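# Put the blue foam block or cardboard box on the counter

## Task

Look for a blue foam block lying on the floor of the room. If one exists, place it on the counter. If none exists, place the cardboard box on the counter. No other object may end up on the counter. The robot must not tip over or finish leaning. The object must rest on the counter by itself at the end, not be held there by the robot.

## Robot and tools

ROBOT. A Hello Robot Stretch 4 with a single arm. It has an omni-wheel base, a lift that slides up a mast, a telescoping arm that reaches straight out, a three-joint wrist and a two-finger gripper. It stands about 1.6 m tall. The base rim lies within 0.23 m of the base origin. Loose objects may occasionally get nudged by something in the scene.

FRAMES. Base frame: origin on the floor under the base centre, x forward, y left, z up. hand_pose is reported in this frame. It is the point midway between the fingers, 0.015 m behind their tips, and the printed value can be somewhat off. With all wrist joints at zero, the hand axes line up with the base axes. The odometry frame is the base frame as it was when the scene began.

TOOLS.

execute_actions(actions, cameras)
- actions: a list holding either one action or nothing. An empty list only returns the state and images.
- An action contains "base", "joints", or both. It may add "pace" and "contact_limits". Alternatively it is {"end_of_arm": "enable_torque"} on its own, which restarts any wrist or gripper motor that has shut off.
- All motions in one action start together and may finish at different times.
- base: exactly one relative move, measured from where the base last reported itself:
  - translate_m: straight drive in metres, forward positive, -2 to 2.
  - strafe_m: sideways drive in metres, left positive, -2 to 2.
  - rotate_rad: turn in place in radians, counter-clockwise (left) positive, -3.2 to 3.2.
- joints: absolute targets, keyed by name:
  - lift_m: 0 to 1.2 m.
  - arm_m: extension, 0 to 0.55 m.
  - wrist_yaw_rad: -1.134 to 4.276. 0 points forward, positive turns left, 3.14 is folded back. Above 3.4 the arm may get in the way.
  - wrist_pitch_rad: -1.117 to 4.259. 0 is level, 1.57 points straight down.
  - wrist_roll_rad: -1.117 to 4.259. At 0 both fingers are level. Positive rolls clockwise when viewed from behind the gripper.
  - gripper_m: finger gap, 0 to 0.08 m.
  A joint target outside its range is clipped and the result reports the clip. Any other bad value or unknown key rejects the entire call.
- pace: "slow", "default", "fast" or "max". The base goes up to 0.1, 0.3, 0.4 or 0.6 m/s and 1, 2, 3 or 4 rad/s respectively. With the lift above 0.2 m these speeds are capped further, down to 0.3 m/s and 1 rad/s at lift_m 1.2.
- contact_limits: only {"arm_m": v}, with v from 0 (gentlest) to 0.75 (firmest). The default is 0.5.
- cameras: a list drawn from head_camera, head_left_camera, head_right_camera, wrist_camera, all. Omitted or null means all cameras; [] means none. The "pictures" line gives the image order.
- If a base or joint is left out of an action, it may still be pushing toward its previous target.
- When a call reports a stop, the remaining movement calls in that reply are skipped.
- One action runs for at most 15 s.

wait(seconds): pause for 0 to 10 s with no new command. Returns the same state and images as an empty execute_actions.

zoom_image(camera, region): returns a closer look at part of the latest full image from one camera. region is [x0, y0, x1, y1] in pixels from the top-left corner, at most 504x504.

read_manual(section): returns only the URDF licence texts. Useless for control.

finished_scene(scene): ends the current scene, passing its number, and reports success. It cannot be undone. Call it only once the object rests on the counter without support.

CAMERAS. head_camera sits atop the mast looking forward and down; turn the base to aim it. head_left_camera and head_right_camera are fisheyes that look more steeply down and show the base and arm. wrist_camera looks along the fingers, with the fingertips near the bottom of its image.

READINGS.
- lidar_m: 12 distances in metres, one per 30-degree sector, counter-clockwise from straight ahead (4th is left, 7th is behind, 10th is right). "-" means nothing seen or closer than 0.25 m. It covers heights from about 0.15 m to robot height, so table tops show up. It misses glass, thin legs and much of what is behind.
- wrist_depth_mm: a 7x7 grid of median depths, 100 to 2000 mm. The robot's own body can appear in it.
- base_odometry: wheel-based, so slips are counted as motion. If turned_by_wheels and turned_by_imu differ by more than about 0.1 rad, the base probably bumped or slipped.
- base_tilt: degrees, forward and right positive, with a fixed bias of about 1.5 degrees.
- motor_effort: percent of maximum, with the peak shown in brackets. A wrist_pitch effort far from 0 suggests a load in the gripper.
- Statuses:
  - done.
  - off_target: stopped short of the target and may still push.
  - contact_stop_at_<key>: that part hit something; the lift, arm or wheels go slack.
  - limit_stop_at_tilt: leaning more than 6 degrees; drive parts go slack.
  - limit_stop_at_own_body: self-collision.
  - torque_fault: a wrist or gripper motor went limp; fix it with enable_torque.
  on_its_own lists things you did not command, such as targets currently held.

GRIPPER. To grasp, command a gap smaller than the object's width. After contact, the fingers aim only a bit past the contact point. off_target after a grasp usually means something is held; done usually means nothing is, though thin or light objects can still read done. If gripper effort stays more than about 50 away from 0, the gripper faults and may drop what it holds.

CAUTIONS.
- The gripper can hit the body when pitched up (below -0.2) and rolled (below -0.4 or above 4).
- To unfold at the start, send lift_m 0.4 together with wrist_yaw_rad 0.
- Do not drive or turn with more than 1 kg held and arm_m above 0.2, especially at fast or max. Steady pushing, or pushing with the gripper high, can also tip the robot.
- Pressing the gripper against things with the base or arm causes wrist faults.
- Set objects down gently. Avoid drops, slams, hard hits and strong pushes, and make sure nothing else lands on the counter.
- The robot holds its last command while you deliberate, and the world keeps running.

Each tool is called after "Request:" as name(argument=value, ...), one argument or row to a line, values as JSON.

## Session

Request:
execute_actions(
  actions=[],
)

Scene clock: 0.00 s.
base_odometry: x=+0.000 y=+0.000 heading=+0.000 (m, m, rad; odometry frame)
turned_by_wheels: +0.000 (rad since the last result)
turned_by_imu: +0.000 (rad since the last result)
base_tilt: forward=+0.1 right=+0.0 (deg)
lidar_m: 1.82 1.42 1.22 1.22 2.16 1.90 1.84 2.21 0.85 0.81 0.96 1.71
base_status: not commanded
joint_positions: lift_m=+0.201 arm_m=+0.001 wrist_yaw_rad=+3.061 wrist_pitch_rad=+0.009 wrist_roll_rad=+0.008 gripper_m=+0.040
joint_status: not commanded
motor_effort: lift_m=+21 arm_m=-1 wrist_yaw_rad=+1 wrist_pitch_rad=-10 wrist_roll_rad=-1 gripper_m=+1 wheel_0=+0 wheel_1=-1 wheel_2=+1 (%)
hand_pose: x=-0.0331 y=+0.1044 z=+0.3774 quat_wxyz=(+0.041, -0.005, +0.004, +0.999) (m; base frame)
wrist_depth_mm: - 142 - - 1863 1808 1661 / - 130 217 - 1921 1756 1618 / 109 145 212 - 1921 1756 1661 / 144 158 - - 1921 1808 1661 / - - - - 1921 1708 1708 / 1182 1308 125 1281 145 1336 1205 / 960 - - - - - 946
pictures: head_camera, head_left_camera, head_right_camera, wrist_camera
Images, in order (width x height): head_camera 420x560, head_left_camera 420x672, head_right_camera 420x672, wrist_camera 616x392.

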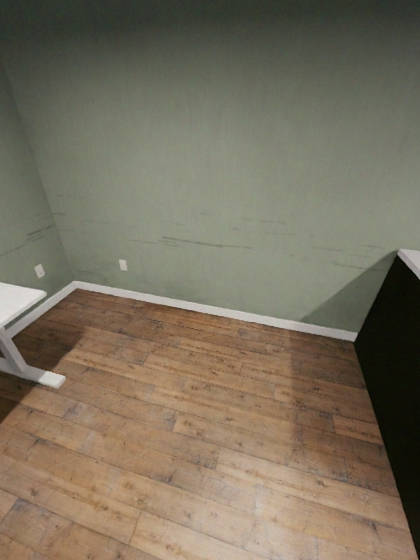

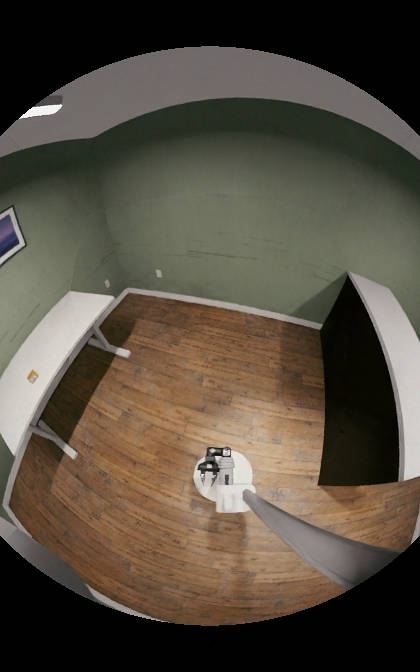

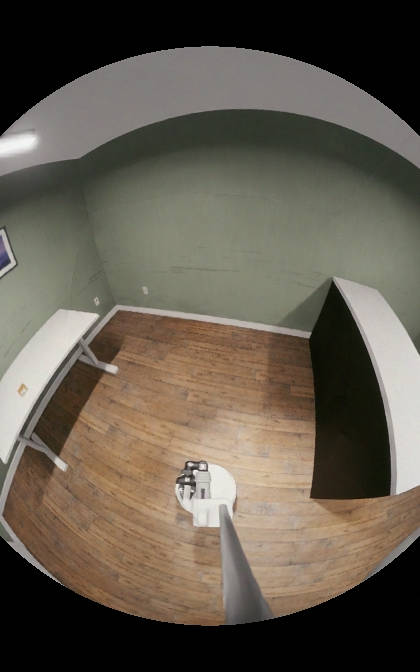

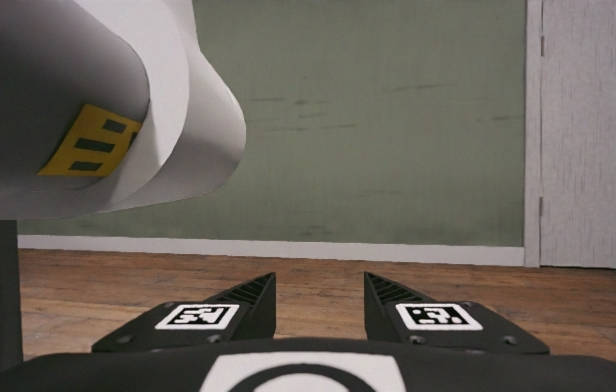

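Request:
execute_actions(
  actions=[
    {"base":{"rotate_rad":-2.4},"joints":{"lift_m":0.4,"wrist_yaw_rad":0},"pace":"fast"},
  ],
)

Scene clock: 4.70 s.
base_odometry: x=+0.000 y=+0.000 heading=-2.400 (m, m, rad; odometry frame)
turned_by_wheels: -2.400 (rad since the last result)
turned_by_imu: -2.368 (rad since the last result)
base_tilt: forward=+0.1 right=+0.0 (deg)
lidar_m: 2.57 0.80 0.84 1.14 1.80 1.88 1.28 1.19 1.27 1.97 1.86 1.91
base_status: done
joint_positions: lift_m=+0.400 arm_m=+0.001 wrist_yaw_rad=+0.001 wrist_pitch_rad=+0.009 wrist_roll_rad=+0.008 gripper_m=+0.040
joint_status: all done
motor_effort: lift_m=+24(27) arm_m=-1(1) wrist_yaw_rad=-1(8) wrist_pitch_rad=-10(9) wrist_roll_rad=-1(1) gripper_m=+1(1) wheel_0=+1(7) wheel_1=+1(10) wheel_2=-1(8) (%)
hand_pose: x=+0.3845 y=-0.0873 z=+0.5759 quat_wxyz=(+1.000, +0.004, +0.005, +0.000) (m; base frame)
wrist_depth_mm: - - - - - 1863 1499 / - - - - - 1863 1537 / - - - - - 1808 1576 / - - - - - 1863 1537 / - - - - - 1921 1537 / 1808 1863 125 1756 146 1808 1499 / 1366 - - - - - 1397
pictures: head_camera, head_left_camera, head_right_camera, wrist_camera
Images, in order (width x height): head_camera 420x560, head_left_camera 420x672, head_right_camera 420x672, wrist_camera 616x392.

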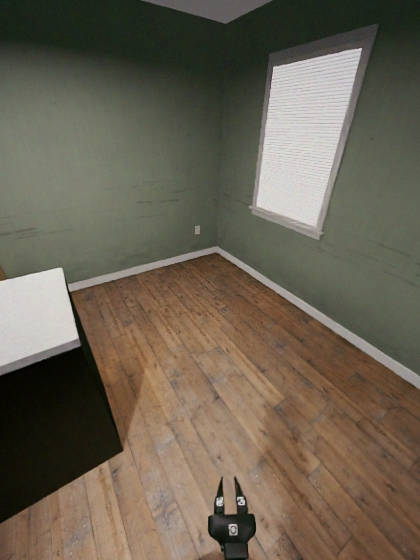

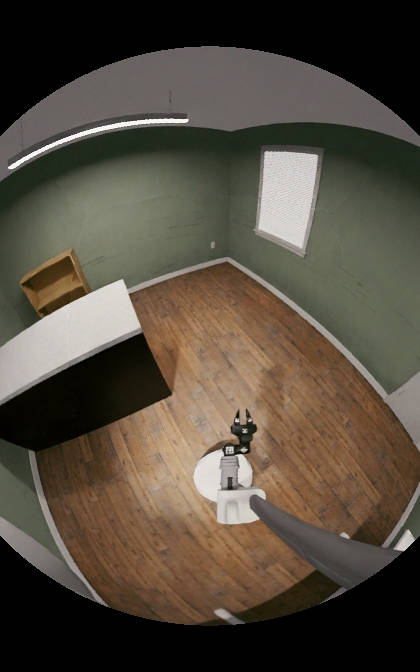

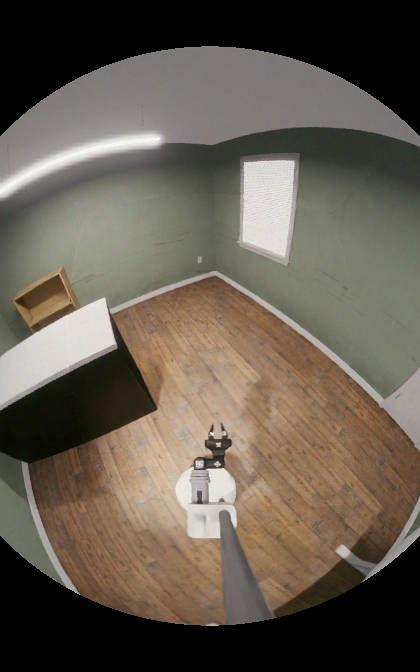

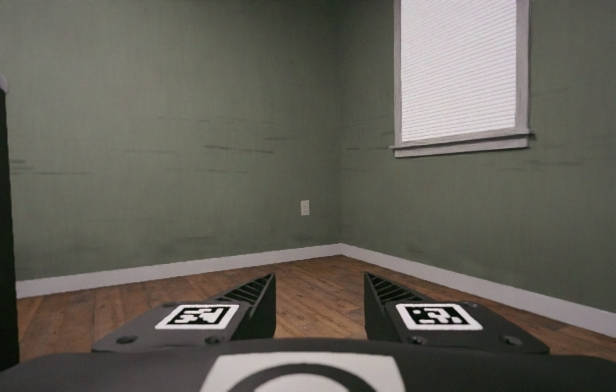

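Need to check behind the counter.

Request:
execute_actions(
  actions=[
    {"base":{"translate_m":1.7},"pace":"max"},
  ],
  cameras=[],
)

Request:
execute_actions(
  actions=[
    {"base":{"rotate_rad":1.8},"pace":"fast"},
  ],
  cameras=["head_camera","head_left_camera"],
)

Scene clock: 11.67 s.
base_odometry: x=-1.253 y=-1.149 heading=-2.400 (m, m, rad; odometry frame)
turned_by_wheels: +0.000 (rad since the last result)
turned_by_imu: -0.002 (rad since the last result)
base_tilt: forward=+0.1 right=+0.0 (deg)
lidar_m: 1.28 1.23 1.26 1.68 0.88 0.91 3.65 2.74 1.46 1.04 0.93 0.96
base_status: done
joint_positions: lift_m=+0.400 arm_m=+0.001 wrist_yaw_rad=+0.000 wrist_pitch_rad=+0.009 wrist_roll_rad=+0.008 gripper_m=+0.040
joint_status: not commanded
motor_effort: lift_m=+23(24) arm_m=-1(2) wrist_yaw_rad=+0(2) wrist_pitch_rad=-10(10) wrist_roll_rad=-1(1) gripper_m=+1(2) wheel_0=+1(7) wheel_1=+2(10) wheel_2=+0(14) (%)
hand_pose: x=+0.3845 y=-0.0874 z=+0.5760 quat_wxyz=(+1.000, +0.004, +0.005, +0.000) (m; base frame)
wrist_depth_mm: 891 976 1098 1229 1138 891 723 / 904 976 1098 1255 1160 891 715 / 904 1008 1118 1255 1160 904 741 / 904 991 1138 1255 1182 891 750 / 917 1008 1118 1255 1182 904 750 / 917 991 125 1281 145 854 750 / 904 - - - - - 741
pictures: none
No camera images: the call's "cameras" was empty. Leave "cameras" out to get every camera's image.

Scene clock: 13.50 s.
base_odometry: x=-1.253 y=-1.149 heading=-0.600 (m, m, rad; odometry frame)
turned_by_wheels: +1.800 (rad since the last result)
turned_by_imu: +1.774 (rad since the last result)
base_tilt: forward=+0.1 right=+0.1 (deg)
lidar_m: 1.73 0.86 0.99 2.71 2.19 1.18 0.97 0.94 1.07 1.22 1.21 1.39
base_status: done
joint_positions: lift_m=+0.400 arm_m=+0.001 wrist_yaw_rad=+0.000 wrist_pitch_rad=+0.009 wrist_roll_rad=+0.008 gripper_m=+0.040
joint_status: not commanded
motor_effort: lift_m=+22(22) arm_m=-1(2) wrist_yaw_rad=+1(1) wrist_pitch_rad=-10(10) wrist_roll_rad=-1(1) gripper_m=+1(1) wheel_0=+1(10) wheel_1=+1(9) wheel_2=+1(9) (%)
hand_pose: x=+0.3845 y=-0.0874 z=+0.5760 quat_wxyz=(+1.000, +0.004, +0.005, +0.000) (m; base frame)
wrist_depth_mm: 627 - - - - 1499 1138 / 615 1025 - - 1921 1366 1182 / 621 1025 - - - 1397 1138 / 621 991 - - - 1397 1160 / 627 960 - - - 1430 1160 / 634 778 124 1708 145 1430 1182 / 634 - - - - - 1160
pictures: head_camera, head_left_camera
Images, in order (width x height): head_camera 420x560, head_left_camera 420x672.

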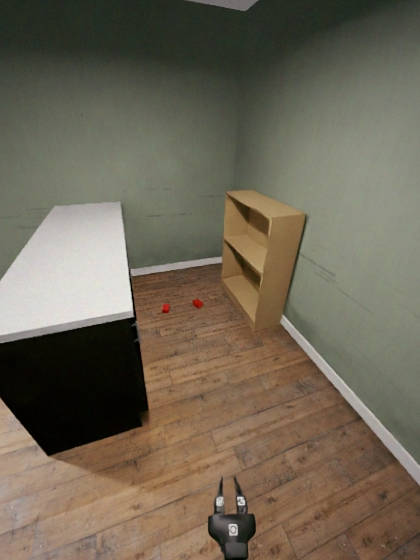

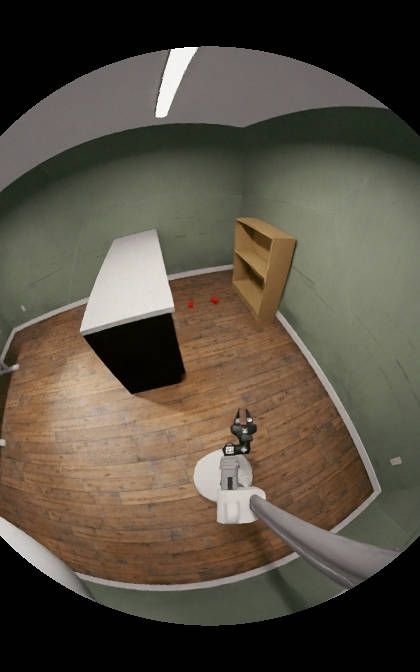

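Request:
execute_actions(
  actions=[
    {"base":{"translate_m":1.0},"pace":"max"},
  ],
)

Scene clock: 18.03 s.
base_odometry: x=-0.428 y=-1.713 heading=-0.600 (m, m, rad; odometry frame)
turned_by_wheels: +0.000 (rad since the last result)
turned_by_imu: -0.002 (rad since the last result)
base_tilt: forward=+0.1 right=+0.0 (deg)
lidar_m: 1.16 0.68 0.38 0.28 0.29 2.36 1.92 1.88 1.13 0.91 0.92 0.74
base_status: done
joint_positions: lift_m=+0.400 arm_m=+0.001 wrist_yaw_rad=+0.000 wrist_pitch_rad=+0.009 wrist_roll_rad=+0.008 gripper_m=+0.040
joint_status: not commanded
motor_effort: lift_m=+22(23) arm_m=-1(1) wrist_yaw_rad=-1(1) wrist_pitch_rad=-9(10) wrist_roll_rad=-1(1) gripper_m=+1(0) wheel_0=-1(8) wheel_1=+0(7) wheel_2=+0(15) (%)
hand_pose: x=+0.3845 y=-0.0874 z=+0.5761 quat_wxyz=(+1.000, +0.004, +0.005, +0.000) (m; base frame)
wrist_depth_mm: 1366 1430 1537 1618 1118 960 788 / 1366 1430 1499 1618 1182 1008 788 / 1229 1464 1499 1618 1160 1008 798 / 1205 1464 1537 1618 1160 931 732 / 1205 1499 1576 1618 1182 1025 798 / 1160 1464 125 1618 145 946 798 / 1205 - - - - - 788
pictures: head_camera, head_left_camera, head_right_camera, wrist_camera
Images, in order (width x height): head_camera 420x560, head_left_camera 420x672, head_right_camera 420x672, wrist_camera 616x392.

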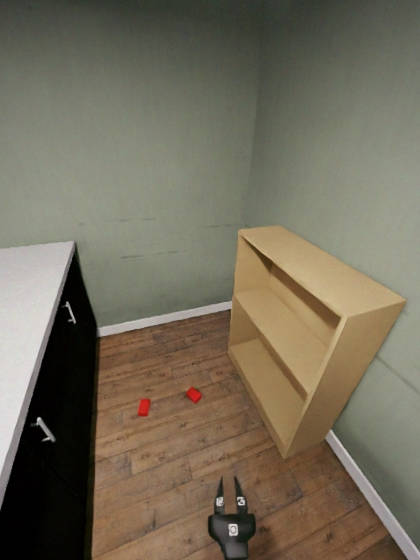

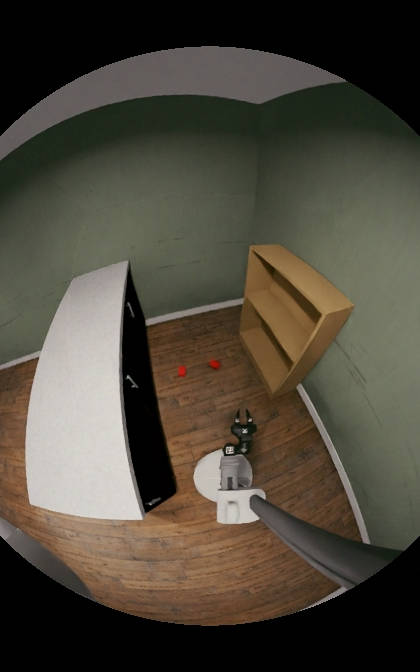

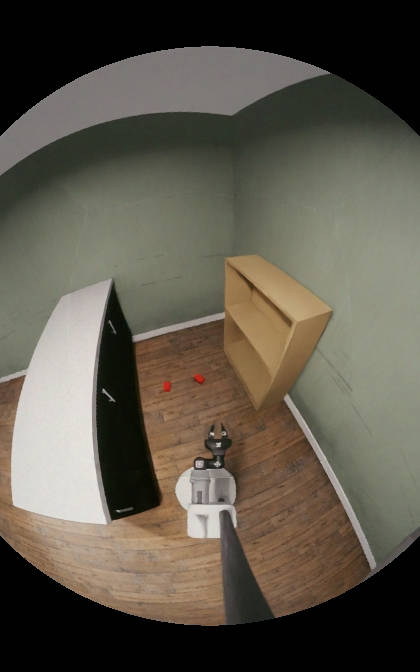

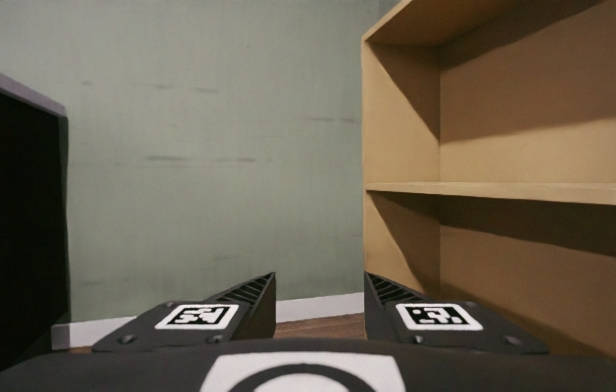

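Request:
execute_actions(
  actions=[
    {"base":{"translate_m":-0.75},"pace":"max"},
  ],
  cameras=[],
)

Request:
execute_actions(
  actions=[
    {"base":{"rotate_rad":1.85},"pace":"fast"},
  ],
  cameras=[],
)

Request:
execute_actions(
  actions=[
    {"base":{"translate_m":1.3},"pace":"max"},
  ],
)

Scene clock: 25.53 s.
base_odometry: x=-1.047 y=-1.289 heading=-0.600 (m, m, rad; odometry frame)
turned_by_wheels: +0.000 (rad since the last result)
turned_by_imu: -0.002 (rad since the last result)
base_tilt: forward=+0.1 right=+0.0 (deg)
lidar_m: 1.60 0.66 0.72 2.77 2.74 1.49 1.18 1.18 1.33 1.15 1.16 1.31
base_status: done
joint_positions: lift_m=+0.400 arm_m=+0.001 wrist_yaw_rad=+0.000 wrist_pitch_rad=+0.009 wrist_roll_rad=+0.008 gripper_m=+0.040
joint_status: not commanded
motor_effort: lift_m=+22(21) arm_m=-1(2) wrist_yaw_rad=+0(0) wrist_pitch_rad=-9(10) wrist_roll_rad=-1(1) gripper_m=+1(1) wheel_0=-1(8) wheel_1=-1(9) wheel_2=+0(13) (%)
hand_pose: x=+0.3845 y=-0.0874 z=+0.5761 quat_wxyz=(+1.000, +0.004, +0.005, +0.000) (m; base frame)
wrist_depth_mm: 621 - - - - 1281 1078 / 661 - - - 1708 1160 1098 / 647 1430 - - 1921 1138 1060 / 647 1397 - - 1808 1160 1078 / 640 1366 - - 1921 1182 1098 / 634 1078 125 1756 145 1205 1098 / 580 - - - - - 1060
pictures: none
No camera images: the call's "cameras" was empty. Leave "cameras" out to get every camera's image.

Scene clock: 27.40 s.
base_odometry: x=-1.047 y=-1.289 heading=+1.250 (m, m, rad; odometry frame)
turned_by_wheels: +1.850 (rad since the last result)
turned_by_imu: +1.824 (rad since the last result)
base_tilt: forward=+0.1 right=+0.0 (deg)
lidar_m: 2.73 1.78 1.26 1.17 1.23 1.24 1.16 1.18 1.44 0.64 0.67 0.88
base_status: done
joint_positions: lift_m=+0.400 arm_m=+0.001 wrist_yaw_rad=+0.000 wrist_pitch_rad=+0.009 wrist_roll_rad=+0.008 gripper_m=+0.040
joint_status: not commanded
motor_effort: lift_m=+22(22) arm_m=-1(2) wrist_yaw_rad=+0(0) wrist_pitch_rad=-10(10) wrist_roll_rad=-1(1) gripper_m=+0(2) wheel_0=+1(9) wheel_1=+1(7) wheel_2=+0(10) (%)
hand_pose: x=+0.3845 y=-0.0874 z=+0.5761 quat_wxyz=(+1.000, +0.004, +0.005, +0.000) (m; base frame)
wrist_depth_mm: 1863 - - - - - - / 1808 - - - - - - / 1808 - - - - - - / 1808 - - - - - - / 1808 - - - - - - / 1756 1863 125 1756 145 1921 1708 / 1464 - - - - - 1430
pictures: none
No camera images: the call's "cameras" was empty. Leave "cameras" out to get every camera's image.

Scene clock: 31.37 s.
base_odometry: x=-0.637 y=-0.055 heading=+1.250 (m, m, rad; odometry frame)
turned_by_wheels: +0.000 (rad since the last result)
turned_by_imu: -0.001 (rad since the last result)
base_tilt: forward=+0.1 right=+0.0 (deg)
lidar_m: 1.43 1.84 1.34 1.26 1.31 1.75 2.46 0.91 0.86 2.12 2.53 1.50
base_status: done
joint_positions: lift_m=+0.400 arm_m=+0.001 wrist_yaw_rad=+0.000 wrist_pitch_rad=+0.009 wrist_roll_rad=+0.008 gripper_m=+0.040
joint_status: not commanded
motor_effort: lift_m=+22(22) arm_m=-2(2) wrist_yaw_rad=-1(0) wrist_pitch_rad=-10(10) wrist_roll_rad=-1(1) gripper_m=+1(1) wheel_0=+0(9) wheel_1=+0(9) wheel_2=+0(14) (%)
hand_pose: x=+0.3845 y=-0.0874 z=+0.5761 quat_wxyz=(+1.000, +0.004, +0.005, +0.000) (m; base frame)
wrist_depth_mm: 1921 - - - 1921 1921 1921 / 1921 - - - - - 1983 / 1921 - - - - - - / 1863 - - - - - - / 1808 - - - - - - / 1708 1863 125 1661 145 1921 1708 / 1464 - - - - - 1397
pictures: head_camera, head_left_camera, head_right_camera, wrist_camera
Images, in order (width x height): head_camera 420x560, head_left_camera 420x672, head_right_camera 420x672, wrist_camera 616x392.

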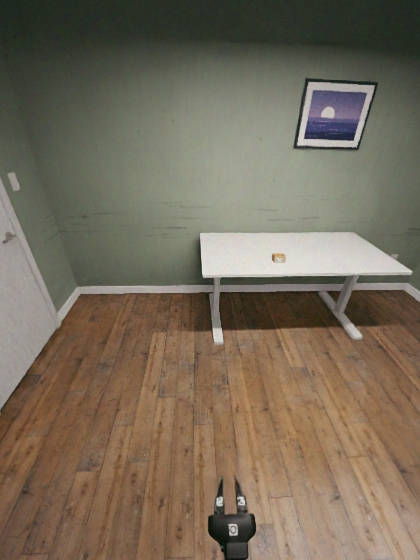

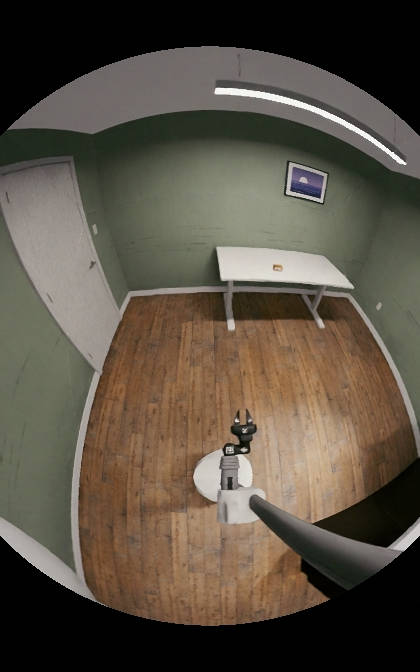

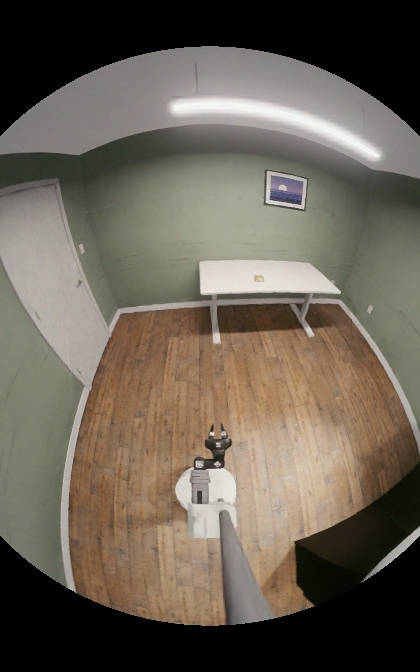

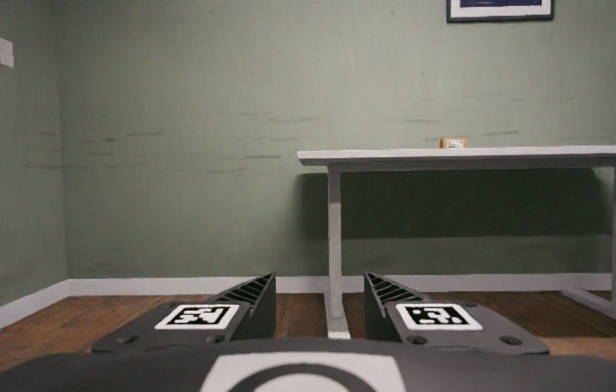

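Request:
execute_actions(
  actions=[
    {"base":{"strafe_m":-0.46},"joints":{"lift_m":0.75,"gripper_m":0.08,"wrist_pitch_rad":0.6},"pace":"max"},
  ],
  cameras=[],
)

Request:
execute_actions(
  actions=[
    {"base":{"translate_m":0.95},"pace":"max"},
  ],
  cameras=["head_camera","wrist_camera"],
)

Scene clock: 38.03 s.
base_odometry: x=-0.201 y=-0.200 heading=+1.250 (m, m, rad; odometry frame)
turned_by_wheels: +0.000 (rad since the last result)
turned_by_imu: -0.004 (rad since the last result)
base_tilt: forward=+0.1 right=+0.0 (deg)
lidar_m: 1.42 1.50 1.81 1.68 1.79 2.34 0.77 0.58 0.77 1.94 2.00 1.54
base_status: done
joint_positions: lift_m=+0.750 arm_m=+0.001 wrist_yaw_rad=+0.000 wrist_pitch_rad=+0.602 wrist_roll_rad=+0.008 gripper_m=+0.080
joint_status: all done
motor_effort: lift_m=+24(29) arm_m=-1(2) wrist_yaw_rad=+0(1) wrist_pitch_rad=-7(4) wrist_roll_rad=-1(1) gripper_m=+2(2) wheel_0=-1(13) wheel_1=+2(13) wheel_2=+0(0) (%)
hand_pose: x=+0.3471 y=-0.0874 z=+0.8075 quat_wxyz=(+0.955, +0.004, +0.297, -0.001) (m; base frame)
wrist_depth_mm: 1863 1808 1863 1921 1863 1863 1921 / - - - - - - - / - - 1863 1921 1863 1808 1808 / 1576 1537 1537 1576 1499 1537 1430 / 1336 1308 1308 1255 1281 1255 1255 / 1160 112 151 1098 1078 131 1098 / - - - - - - -
pictures: none
No camera images: the call's "cameras" was empty. Leave "cameras" out to get every camera's image.

Scene clock: 41.70 s.
base_odometry: x=+0.098 y=+0.701 heading=+1.251 (m, m, rad; odometry frame)
turned_by_wheels: +0.000 (rad since the last result)
turned_by_imu: -0.001 (rad since the last result)
base_tilt: forward=+0.0 right=+0.0 (deg)
lidar_m: 0.49 0.52 1.81 1.72 1.81 2.43 1.53 1.56 2.03 1.92 0.76 0.56
base_status: done
joint_positions: lift_m=+0.750 arm_m=+0.001 wrist_yaw_rad=+0.000 wrist_pitch_rad=+0.602 wrist_roll_rad=+0.008 gripper_m=+0.080
joint_status: not commanded
motor_effort: lift_m=+22(24) arm_m=-2(2) wrist_yaw_rad=+0(0) wrist_pitch_rad=-7(7) wrist_roll_rad=-1(1) gripper_m=+3(2) wheel_0=+1(6) wheel_1=+1(7) wheel_2=+1(11) (%)
hand_pose: x=+0.3471 y=-0.0874 z=+0.8075 quat_wxyz=(+0.955, +0.004, +0.297, -0.001) (m; base frame)
wrist_depth_mm: 1008 960 931 904 878 842 831 / 654 640 615 574 591 580 564 / 484 473 466 455 449 436 430 / 384 377 370 373 373 368 364 / 1281 1229 1308 1281 1255 1255 1229 / 1138 112 152 1118 1060 131 1098 / - - - - - - -
pictures: head_camera, wrist_camera
Images, in order (width x height): head_camera 420x560, wrist_camera 616x392.

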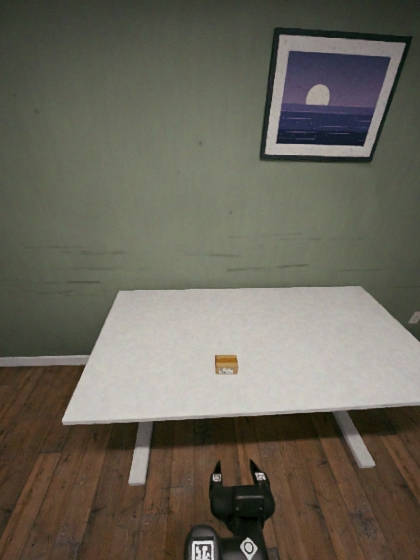

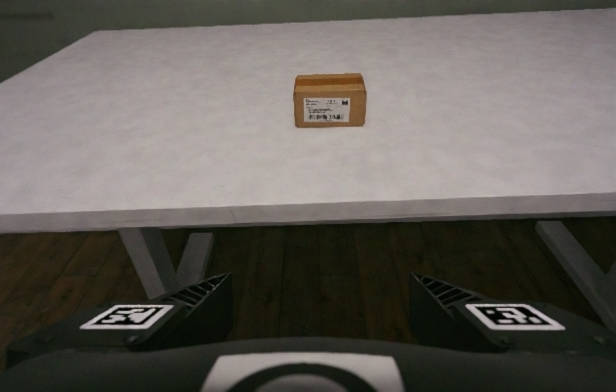

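Request:
execute_actions(
  actions=[
    {"joints":{"lift_m":0.93,"wrist_pitch_rad":1.57,"wrist_roll_rad":1.57},"base":{"translate_m":0.14},"pace":"fast"},
  ],
  cameras=[],
)

Request:
execute_actions(
  actions=[
    {"joints":{"arm_m":0.4},"pace":"fast"},
  ],
)

Scene clock: 47.40 s.
base_odometry: x=+0.142 y=+0.834 heading=+1.251 (m, m, rad; odometry frame)
turned_by_wheels: +0.000 (rad since the last result)
turned_by_imu: -0.001 (rad since the last result)
base_tilt: forward=+0.1 right=+0.0 (deg)
lidar_m: 0.33 0.38 0.52 1.74 1.84 2.45 1.67 1.71 2.02 1.93 0.54 0.39
base_status: done
joint_positions: lift_m=+0.930 arm_m=+0.001 wrist_yaw_rad=+0.000 wrist_pitch_rad=+1.570 wrist_roll_rad=+1.570 gripper_m=+0.080
joint_status: all done
motor_effort: lift_m=+25(27) arm_m=-1(2) wrist_yaw_rad=+0(2) wrist_pitch_rad=+1(7) wrist_roll_rad=+0(6) gripper_m=+2(3) wheel_0=+1(6) wheel_1=+2(10) wheel_2=+2(10) (%)
hand_pose: x=+0.1721 y=-0.0874 z=+0.8952 quat_wxyz=(+0.501, +0.500, +0.500, -0.499) (m; base frame)
wrist_depth_mm: 334 1025 1008 1025 1008 976 976 / 336 1042 1042 1025 1008 1008 991 / 340 1060 1042 1025 1025 1008 1008 / 340 1060 1042 1025 820 707 1008 / 343 1060 1042 1042 831 809 1025 / 343 112 151 1042 831 130 1008 / - - - - - - -
pictures: none
No camera images: the call's "cameras" was empty. Leave "cameras" out to get every camera's image.

Scene clock: 49.30 s.
base_odometry: x=+0.142 y=+0.834 heading=+1.251 (m, m, rad; odometry frame)
turned_by_wheels: +0.000 (rad since the last result)
turned_by_imu: -0.001 (rad since the last result)
base_tilt: forward=+0.1 right=+0.0 (deg)
lidar_m: 0.35 0.40 0.52 1.70 1.80 2.48 1.66 1.71 2.05 1.93 0.55 0.38
base_status: not commanded
joint_positions: lift_m=+0.930 arm_m=+0.399 wrist_yaw_rad=+0.000 wrist_pitch_rad=+1.570 wrist_roll_rad=+1.570 gripper_m=+0.080
joint_status: all done
motor_effort: lift_m=+24(24) arm_m=+4(6) wrist_yaw_rad=+0(0) wrist_pitch_rad=+0(1) wrist_roll_rad=-1(0) gripper_m=+2(2) wheel_0=+1(1) wheel_1=+2(2) wheel_2=+2(2) (%)
hand_pose: x=+0.5704 y=-0.0874 z=+0.8952 quat_wxyz=(+0.501, +0.500, +0.500, -0.499) (m; base frame)
wrist_depth_mm: 332 329 324 322 317 314 976 / 336 329 327 322 319 317 976 / 336 332 327 325 320 317 1008 / 336 336 329 278 324 319 798 / 342 338 334 279 325 322 798 / 342 112 151 329 327 131 809 / - - - - - - -
pictures: head_camera, head_left_camera, head_right_camera, wrist_camera
Images, in order (width x height): head_camera 420x560, head_left_camera 420x672, head_right_camera 420x672, wrist_camera 616x392.

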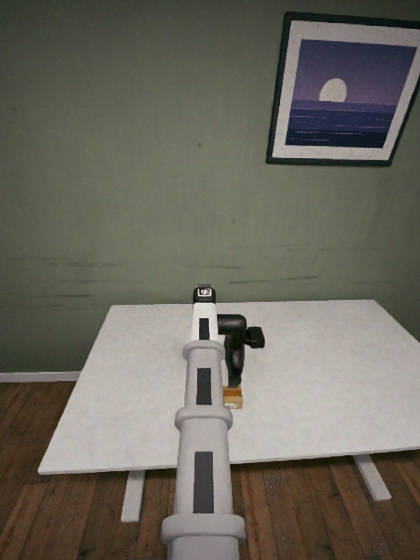

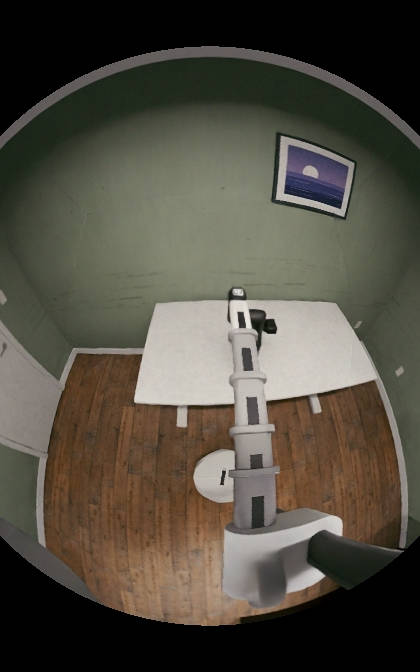

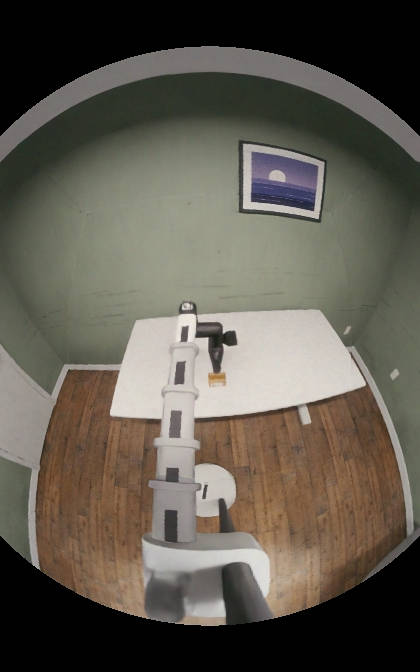

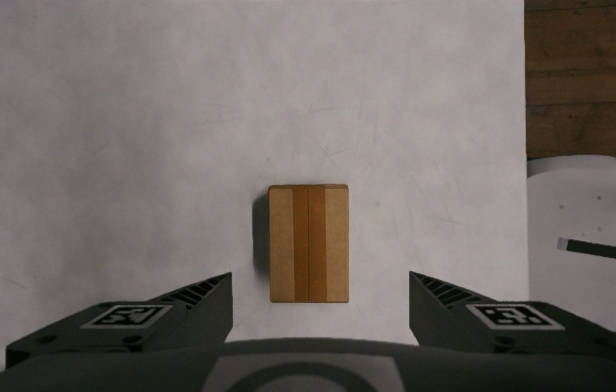

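Request:
execute_actions(
  actions=[
    {"joints":{"lift_m":0.79,"arm_m":0.404}},
  ],
  cameras=["wrist_camera"],
)

Request:
execute_actions(
  actions=[
    {"joints":{"gripper_m":0.045}},
  ],
  cameras=[],
)

Request:
execute_actions(
  actions=[
    {"joints":{"lift_m":1.1},"base":{"translate_m":-0.3},"pace":"slow"},
  ],
  cameras=["wrist_camera"],
)

Request:
execute_actions(
  actions=[
    {"joints":{"arm_m":0.1,"lift_m":1.12},"base":{"rotate_rad":-3.1},"pace":"fast"},
  ],
)

Scene clock: 56.63 s.
base_odometry: x=+0.142 y=+0.834 heading=+1.251 (m, m, rad; odometry frame)
turned_by_wheels: +0.000 (rad since the last result)
turned_by_imu: -0.002 (rad since the last result)
base_tilt: forward=+0.1 right=+0.0 (deg)
lidar_m: 0.35 0.39 0.51 1.71 1.81 2.45 1.67 1.69 2.05 1.94 0.57 0.41
base_status: not commanded
joint_positions: lift_m=+0.790 arm_m=+0.403 wrist_yaw_rad=+0.000 wrist_pitch_rad=+1.570 wrist_roll_rad=+1.570 gripper_m=+0.080
joint_status: all done
motor_effort: lift_m=+16(23) arm_m=+4(5) wrist_yaw_rad=+0(0) wrist_pitch_rad=-1(1) wrist_roll_rad=-1(1) gripper_m=+2(2) wheel_0=+1(1) wheel_1=+2(2) wheel_2=+2(2) (%)
hand_pose: x=+0.5744 y=-0.0874 z=+0.7559 quat_wxyz=(+0.501, +0.500, +0.500, -0.499) (m; base frame)
wrist_depth_mm: 191 189 187 185 182 181 179 / 193 190 189 186 184 182 181 / 193 191 190 187 185 184 182 / 195 193 190 140 186 185 183 / 196 194 191 139 187 185 183 / 198 112 141 140 147 130 185 / - - - - - - -
pictures: wrist_camera
Images, in order (width x height): wrist_camera 616x392.

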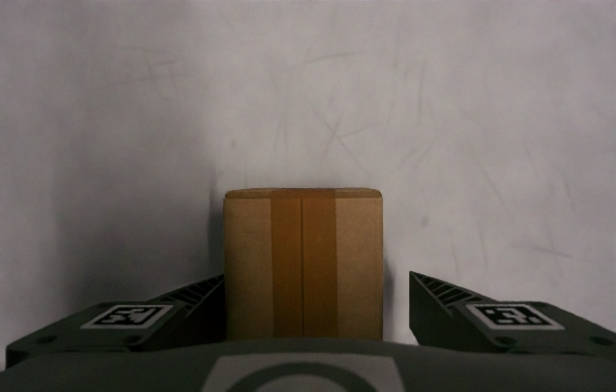

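Scene clock: 57.67 s.
base_odometry: x=+0.142 y=+0.834 heading=+1.251 (m, m, rad; odometry frame)
turned_by_wheels: +0.000 (rad since the last result)
turned_by_imu: +0.000 (rad since the last result)
base_tilt: forward=+0.1 right=+0.0 (deg)
lidar_m: 0.37 0.40 0.50 1.72 1.83 2.43 1.67 1.71 2.05 1.92 0.58 0.41
base_status: not commanded
joint_positions: lift_m=+0.790 arm_m=+0.403 wrist_yaw_rad=+0.000 wrist_pitch_rad=+1.570 wrist_roll_rad=+1.570 gripper_m=+0.059
joint_status: gripper_m off_target (ended at +0.059, target +0.045)
on_its_own: gripper_m is held at +0.053, not at your +0.045, by its contact guard: the fingers met something
motor_effort: lift_m=+16(16) arm_m=+4(4) wrist_yaw_rad=+0(0) wrist_pitch_rad=+0(0) wrist_roll_rad=-1(0) gripper_m=-38(38) wheel_0=+1(1) wheel_1=+2(2) wheel_2=+2(2) (%)
hand_pose: x=+0.5744 y=-0.0874 z=+0.7559 quat_wxyz=(+0.501, +0.500, +0.500, -0.499) (m; base frame)
wrist_depth_mm: 190 189 187 185 182 180 179 / 192 190 188 186 184 182 180 / 193 191 189 187 185 183 181 / 195 193 191 139 186 184 183 / 195 195 192 139 138 185 184 / 197 195 140 140 139 186 185 / 199 - - - - - -
pictures: none
No camera images: the call's "cameras" was empty. Leave "cameras" out to get every camera's image.

Scene clock: 61.93 s.
base_odometry: x=+0.048 y=+0.550 heading=+1.251 (m, m, rad; odometry frame)
turned_by_wheels: +0.000 (rad since the last result)
turned_by_imu: -0.002 (rad since the last result)
base_tilt: forward=+0.1 right=+0.1 (deg)
lidar_m: 0.66 0.70 1.82 1.71 1.84 2.46 1.38 1.43 1.86 1.94 1.02 0.71
base_status: done
joint_positions: lift_m=+1.100 arm_m=+0.403 wrist_yaw_rad=+0.000 wrist_pitch_rad=+1.570 wrist_roll_rad=+1.570 gripper_m=+0.059
joint_status: all done
on_its_own: gripper_m is held at +0.053, not at your +0.045, by its contact guard: the fingers met something
motor_effort: lift_m=+26(28) arm_m=+4(4) wrist_yaw_rad=-1(0) wrist_pitch_rad=+0(0) wrist_roll_rad=-1(1) gripper_m=-38(38) wheel_0=-2(5) wheel_1=-3(5) wheel_2=+2(4) (%)
hand_pose: x=+0.5744 y=-0.0874 z=+1.0651 quat_wxyz=(+0.501, +0.500, +0.500, -0.499) (m; base frame)
wrist_depth_mm: 500 496 492 1182 1160 1138 1160 / 504 500 500 1182 1160 1182 1118 / 508 504 500 1160 1182 1160 1138 / 512 504 500 139 1182 976 946 / 512 512 500 140 139 991 960 / 517 512 140 140 139 991 1182 / 521 - - - - - -
pictures: wrist_camera
Images, in order (width x height): wrist_camera 616x392.

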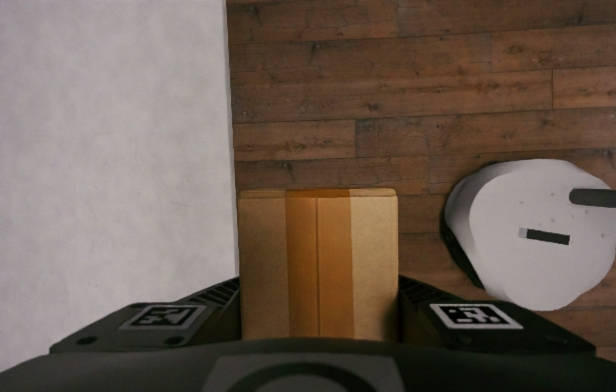

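Scene clock: 65.60 s.
base_odometry: x=+0.048 y=+0.550 heading=-1.849 (m, m, rad; odometry frame)
turned_by_wheels: -3.100 (rad since the last result)
turned_by_imu: -3.058 (rad since the last result)
base_tilt: forward=+0.1 right=+0.0 (deg)
lidar_m: 1.37 1.42 1.93 1.95 0.99 0.70 0.67 0.71 1.79 1.72 1.81 2.46
base_status: done
joint_positions: lift_m=+1.120 arm_m=+0.101 wrist_yaw_rad=+0.000 wrist_pitch_rad=+1.570 wrist_roll_rad=+1.570 gripper_m=+0.059
joint_status: all done
on_its_own: gripper_m is held at +0.053, not at your +0.045, by its contact guard: the fingers met something
motor_effort: lift_m=+24(26) arm_m=-5(4) wrist_yaw_rad=+0(1) wrist_pitch_rad=-1(0) wrist_roll_rad=-1(1) gripper_m=-37(38) wheel_0=+3(5) wheel_1=+2(7) wheel_2=+0(6) (%)
hand_pose: x=+0.2719 y=-0.0874 z=+1.0853 quat_wxyz=(+0.500, +0.500, +0.500, -0.500) (m; base frame)
wrist_depth_mm: 1229 1229 1182 1205 1182 1160 1160 / 1281 1255 1205 1205 1182 1182 1160 / 1229 1255 1229 1229 1205 1160 1182 / 1255 1255 1229 140 976 1008 603 / 1255 1255 1281 140 139 1008 1205 / 1281 1281 140 140 139 1182 1205 / 1255 - - - - - -
pictures: head_camera, head_left_camera, head_right_camera, wrist_camera
Images, in order (width x height): head_camera 420x560, head_left_camera 420x672, head_right_camera 420x672, wrist_camera 616x392.

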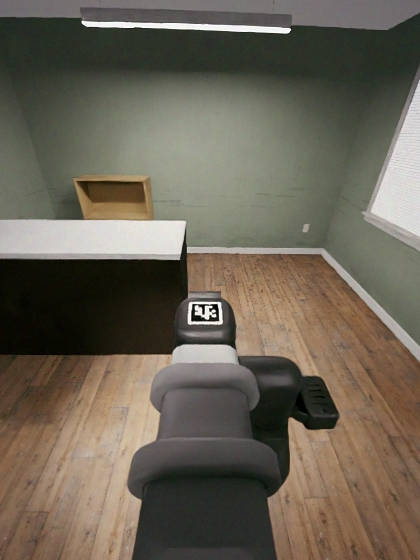

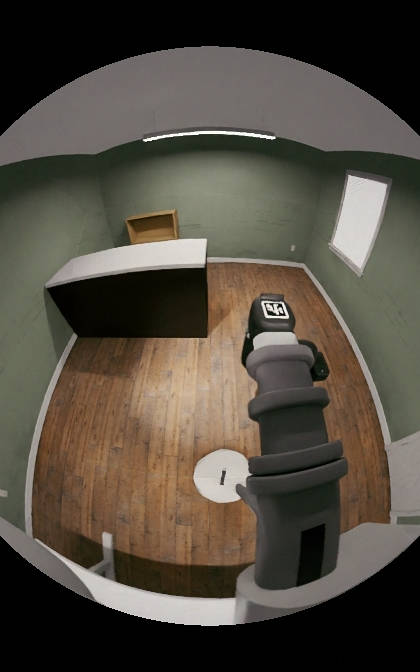

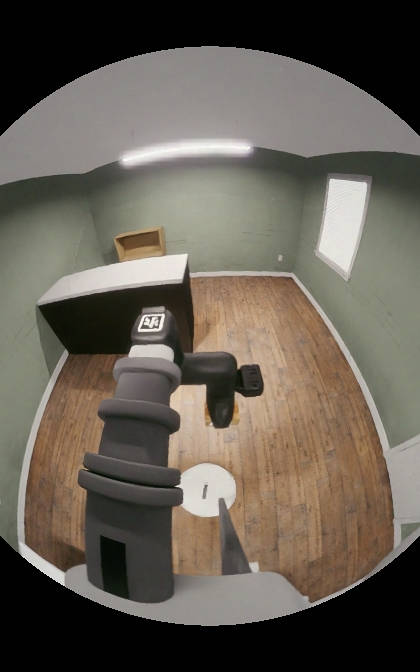

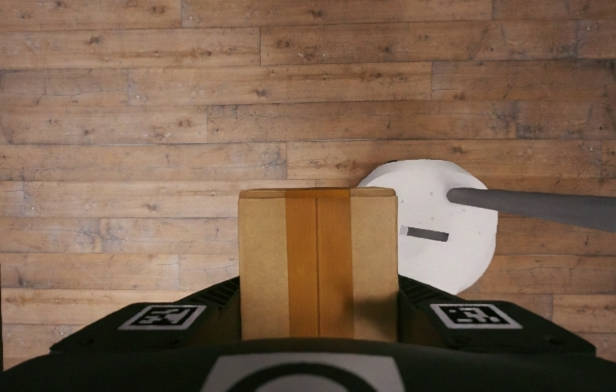

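Request:
execute_actions(
  actions=[
    {"base":{"strafe_m":0.5},"pace":"max"},
  ],
  cameras=[],
)

Request:
execute_actions(
  actions=[
    {"base":{"translate_m":0.95},"joints":{"arm_m":0.42},"pace":"fast"},
  ],
  cameras=["wrist_camera","head_right_camera"],
)

Scene clock: 71.13 s.
base_odometry: x=+0.529 y=+0.412 heading=-1.849 (m, m, rad; odometry frame)
turned_by_wheels: +0.000 (rad since the last result)
turned_by_imu: +0.001 (rad since the last result)
base_tilt: forward=+0.1 right=+0.0 (deg)
lidar_m: 1.34 1.41 1.51 1.43 1.51 0.70 0.65 0.72 0.96 2.22 2.36 3.20
base_status: done
joint_positions: lift_m=+1.120 arm_m=+0.101 wrist_yaw_rad=+0.000 wrist_pitch_rad=+1.570 wrist_roll_rad=+1.570 gripper_m=+0.059
joint_status: not commanded
on_its_own: gripper_m is held at +0.053, not at your +0.045, by its contact guard: the fingers met something
motor_effort: lift_m=+24(23) arm_m=-4(4) wrist_yaw_rad=+0(1) wrist_pitch_rad=-1(1) wrist_roll_rad=-1(2) gripper_m=-38(38) wheel_0=+1(10) wheel_1=+1(11) wheel_2=-1(0) (%)
hand_pose: x=+0.2718 y=-0.0874 z=+1.0853 quat_wxyz=(+0.500, +0.500, +0.500, -0.500) (m; base frame)
wrist_depth_mm: 1229 1229 1229 1205 1205 1182 1160 / 1229 1229 1205 1182 1182 1160 1182 / 1255 1255 1229 1205 1182 1182 1160 / 1255 1255 1205 140 991 991 591 / 1281 1229 1255 139 138 1008 1182 / 1281 1281 140 140 139 1205 1182 / 1281 - - - - - -
pictures: none
No camera images: the call's "cameras" was empty. Leave "cameras" out to get every camera's image.

Scene clock: 75.57 s.
base_odometry: x=+0.268 y=-0.501 heading=-1.849 (m, m, rad; odometry frame)
turned_by_wheels: +0.000 (rad since the last result)
turned_by_imu: -0.001 (rad since the last result)
base_tilt: forward=+0.1 right=+0.0 (deg)
lidar_m: 0.40 0.44 0.61 1.44 1.51 1.68 1.66 1.68 2.35 2.24 2.33 0.38
base_status: done
joint_positions: lift_m=+1.120 arm_m=+0.419 wrist_yaw_rad=+0.000 wrist_pitch_rad=+1.570 wrist_roll_rad=+1.570 gripper_m=+0.059
joint_status: all done
on_its_own: gripper_m is held at +0.053, not at your +0.045, by its contact guard: the fingers met something
motor_effort: lift_m=+24(23) arm_m=+4(6) wrist_yaw_rad=+0(1) wrist_pitch_rad=-1(1) wrist_roll_rad=-1(0) gripper_m=-38(38) wheel_0=+1(7) wheel_1=+1(5) wheel_2=+0(9) (%)
hand_pose: x=+0.5904 y=-0.0874 z=+1.0853 quat_wxyz=(+0.501, +0.500, +0.500, -0.499) (m; base frame)
wrist_depth_mm: 330 329 324 319 319 314 1160 / 334 329 327 322 319 317 1182 / 334 332 329 322 322 319 1160 / 338 334 329 139 322 322 991 / 340 338 334 139 139 324 991 / 343 338 140 140 139 322 1182 / 343 - - - - - -
pictures: head_right_camera, wrist_camera
Images, in order (width x height): head_right_camera 420x672, wrist_camera 616x392.

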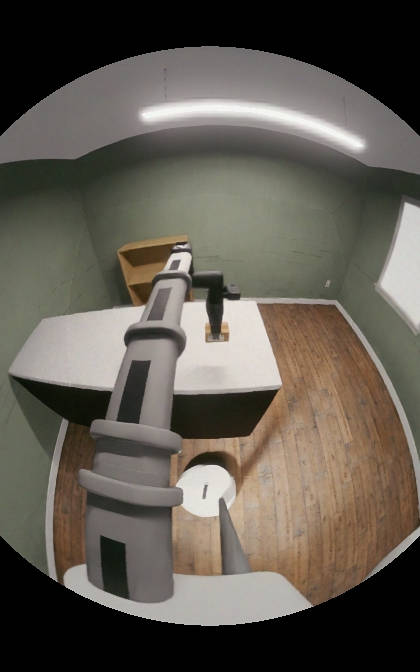

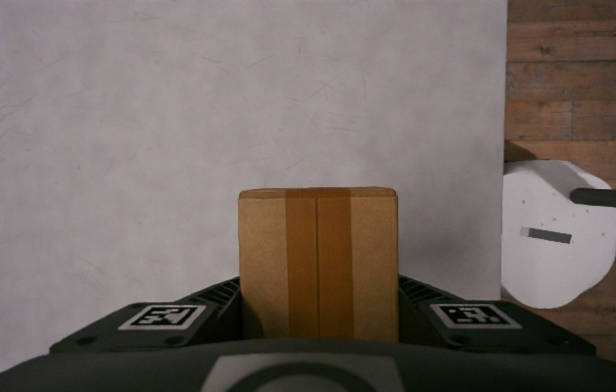

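Same depths as at lift 0.93 on the table, so the target is about 0.98.

Request:
execute_actions(
  actions=[
    {"joints":{"lift_m":0.983}},
  ],
  cameras=[],
)

Request:
execute_actions(
  actions=[
    {"joints":{"gripper_m":0.08}},
  ],
  cameras=[],
)

Request:
execute_actions(
  actions=[
    {"joints":{"lift_m":1.06},"pace":"fast"},
  ],
  cameras=["wrist_camera"],
)

Scene clock: 80.13 s.
base_odometry: x=+0.268 y=-0.501 heading=-1.849 (m, m, rad; odometry frame)
turned_by_wheels: +0.000 (rad since the last result)
turned_by_imu: -0.002 (rad since the last result)
base_tilt: forward=+0.1 right=+0.1 (deg)
lidar_m: 0.39 0.42 0.61 1.43 1.50 1.73 1.64 1.72 2.35 2.24 2.34 0.41
base_status: not commanded
joint_positions: lift_m=+0.983 arm_m=+0.419 wrist_yaw_rad=+0.000 wrist_pitch_rad=+1.570 wrist_roll_rad=+1.570 gripper_m=+0.059
joint_status: all done
on_its_own: gripper_m is held at +0.053, not at your +0.045, by its contact guard: the fingers met something
motor_effort: lift_m=+16(22) arm_m=+4(4) wrist_yaw_rad=-1(1) wrist_pitch_rad=+0(0) wrist_roll_rad=-1(1) gripper_m=-38(37) wheel_0=+1(1) wheel_1=+1(1) wheel_2=+0(0) (%)
hand_pose: x=+0.5904 y=-0.0874 z=+0.9489 quat_wxyz=(+0.501, +0.500, +0.500, -0.499) (m; base frame)
wrist_depth_mm: 194 191 190 188 185 183 182 / 195 193 191 189 187 185 183 / 196 194 192 190 188 185 184 / 198 195 193 140 188 187 185 / 198 196 195 139 139 188 187 / 200 197 140 140 139 189 187 / 201 - - - - - -
pictures: none
No camera images: the call's "cameras" was empty. Leave "cameras" out to get every camera's image.

Scene clock: 81.07 s.
base_odometry: x=+0.268 y=-0.501 heading=-1.849 (m, m, rad; odometry frame)
turned_by_wheels: +0.000 (rad since the last result)
turned_by_imu: +0.000 (rad since the last result)
base_tilt: forward=+0.1 right=+0.0 (deg)
lidar_m: 0.39 0.45 0.60 1.43 1.49 1.68 1.64 1.70 2.35 2.24 2.34 0.42
base_status: not commanded
joint_positions: lift_m=+0.983 arm_m=+0.419 wrist_yaw_rad=+0.000 wrist_pitch_rad=+1.570 wrist_roll_rad=+1.570 gripper_m=+0.080
joint_status: all done
motor_effort: lift_m=+17(16) arm_m=+4(4) wrist_yaw_rad=+0(1) wrist_pitch_rad=+0(0) wrist_roll_rad=-1(1) gripper_m=+2(37) wheel_0=+1(1) wheel_1=+1(1) wheel_2=+0(0) (%)
hand_pose: x=+0.5904 y=-0.0874 z=+0.9489 quat_wxyz=(+0.501, +0.500, +0.500, -0.499) (m; base frame)
wrist_depth_mm: 193 191 189 187 186 183 182 / 195 193 191 189 187 185 183 / 197 195 191 190 189 186 184 / 198 195 193 142 189 187 186 / 200 196 194 142 142 189 187 / 201 112 144 143 142 131 187 / - - - - - - -
pictures: none
No camera images: the call's "cameras" was empty. Leave "cameras" out to get every camera's image.

Scene clock: 82.13 s.
base_odometry: x=+0.268 y=-0.501 heading=-1.849 (m, m, rad; odometry frame)
turned_by_wheels: +0.000 (rad since the last result)
turned_by_imu: +0.000 (rad since the last result)
base_tilt: forward=+0.2 right=+0.0 (deg)
lidar_m: 0.39 0.41 0.60 1.43 1.51 1.68 1.66 1.70 2.31 2.25 2.35 0.43
base_status: not commanded
joint_positions: lift_m=+1.060 arm_m=+0.419 wrist_yaw_rad=+0.000 wrist_pitch_rad=+1.570 wrist_roll_rad=+1.570 gripper_m=+0.080
joint_status: all done
motor_effort: lift_m=+25(26) arm_m=+5(4) wrist_yaw_rad=+0(1) wrist_pitch_rad=+0(0) wrist_roll_rad=-1(0) gripper_m=+3(2) wheel_0=+1(0) wheel_1=+1(1) wheel_2=+0(0) (%)
hand_pose: x=+0.5904 y=-0.0874 z=+1.0252 quat_wxyz=(+0.501, +0.500, +0.500, -0.499) (m; base frame)
wrist_depth_mm: 271 267 265 262 259 256 1118 / 272 270 267 265 262 257 1098 / 273 272 268 266 264 260 1118 / 278 274 271 219 263 262 917 / 277 274 272 220 266 263 931 / 279 112 151 220 266 131 931 / - - - - - - -
pictures: wrist_camera
Images, in order (width x height): wrist_camera 616x392.

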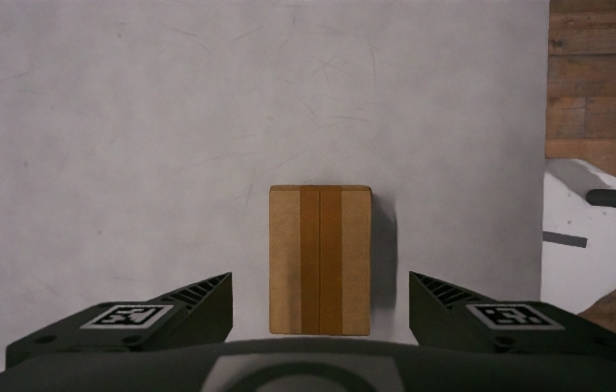

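Request:
finished_scene(
  scene=1,
)

The scene is finished: the task was done.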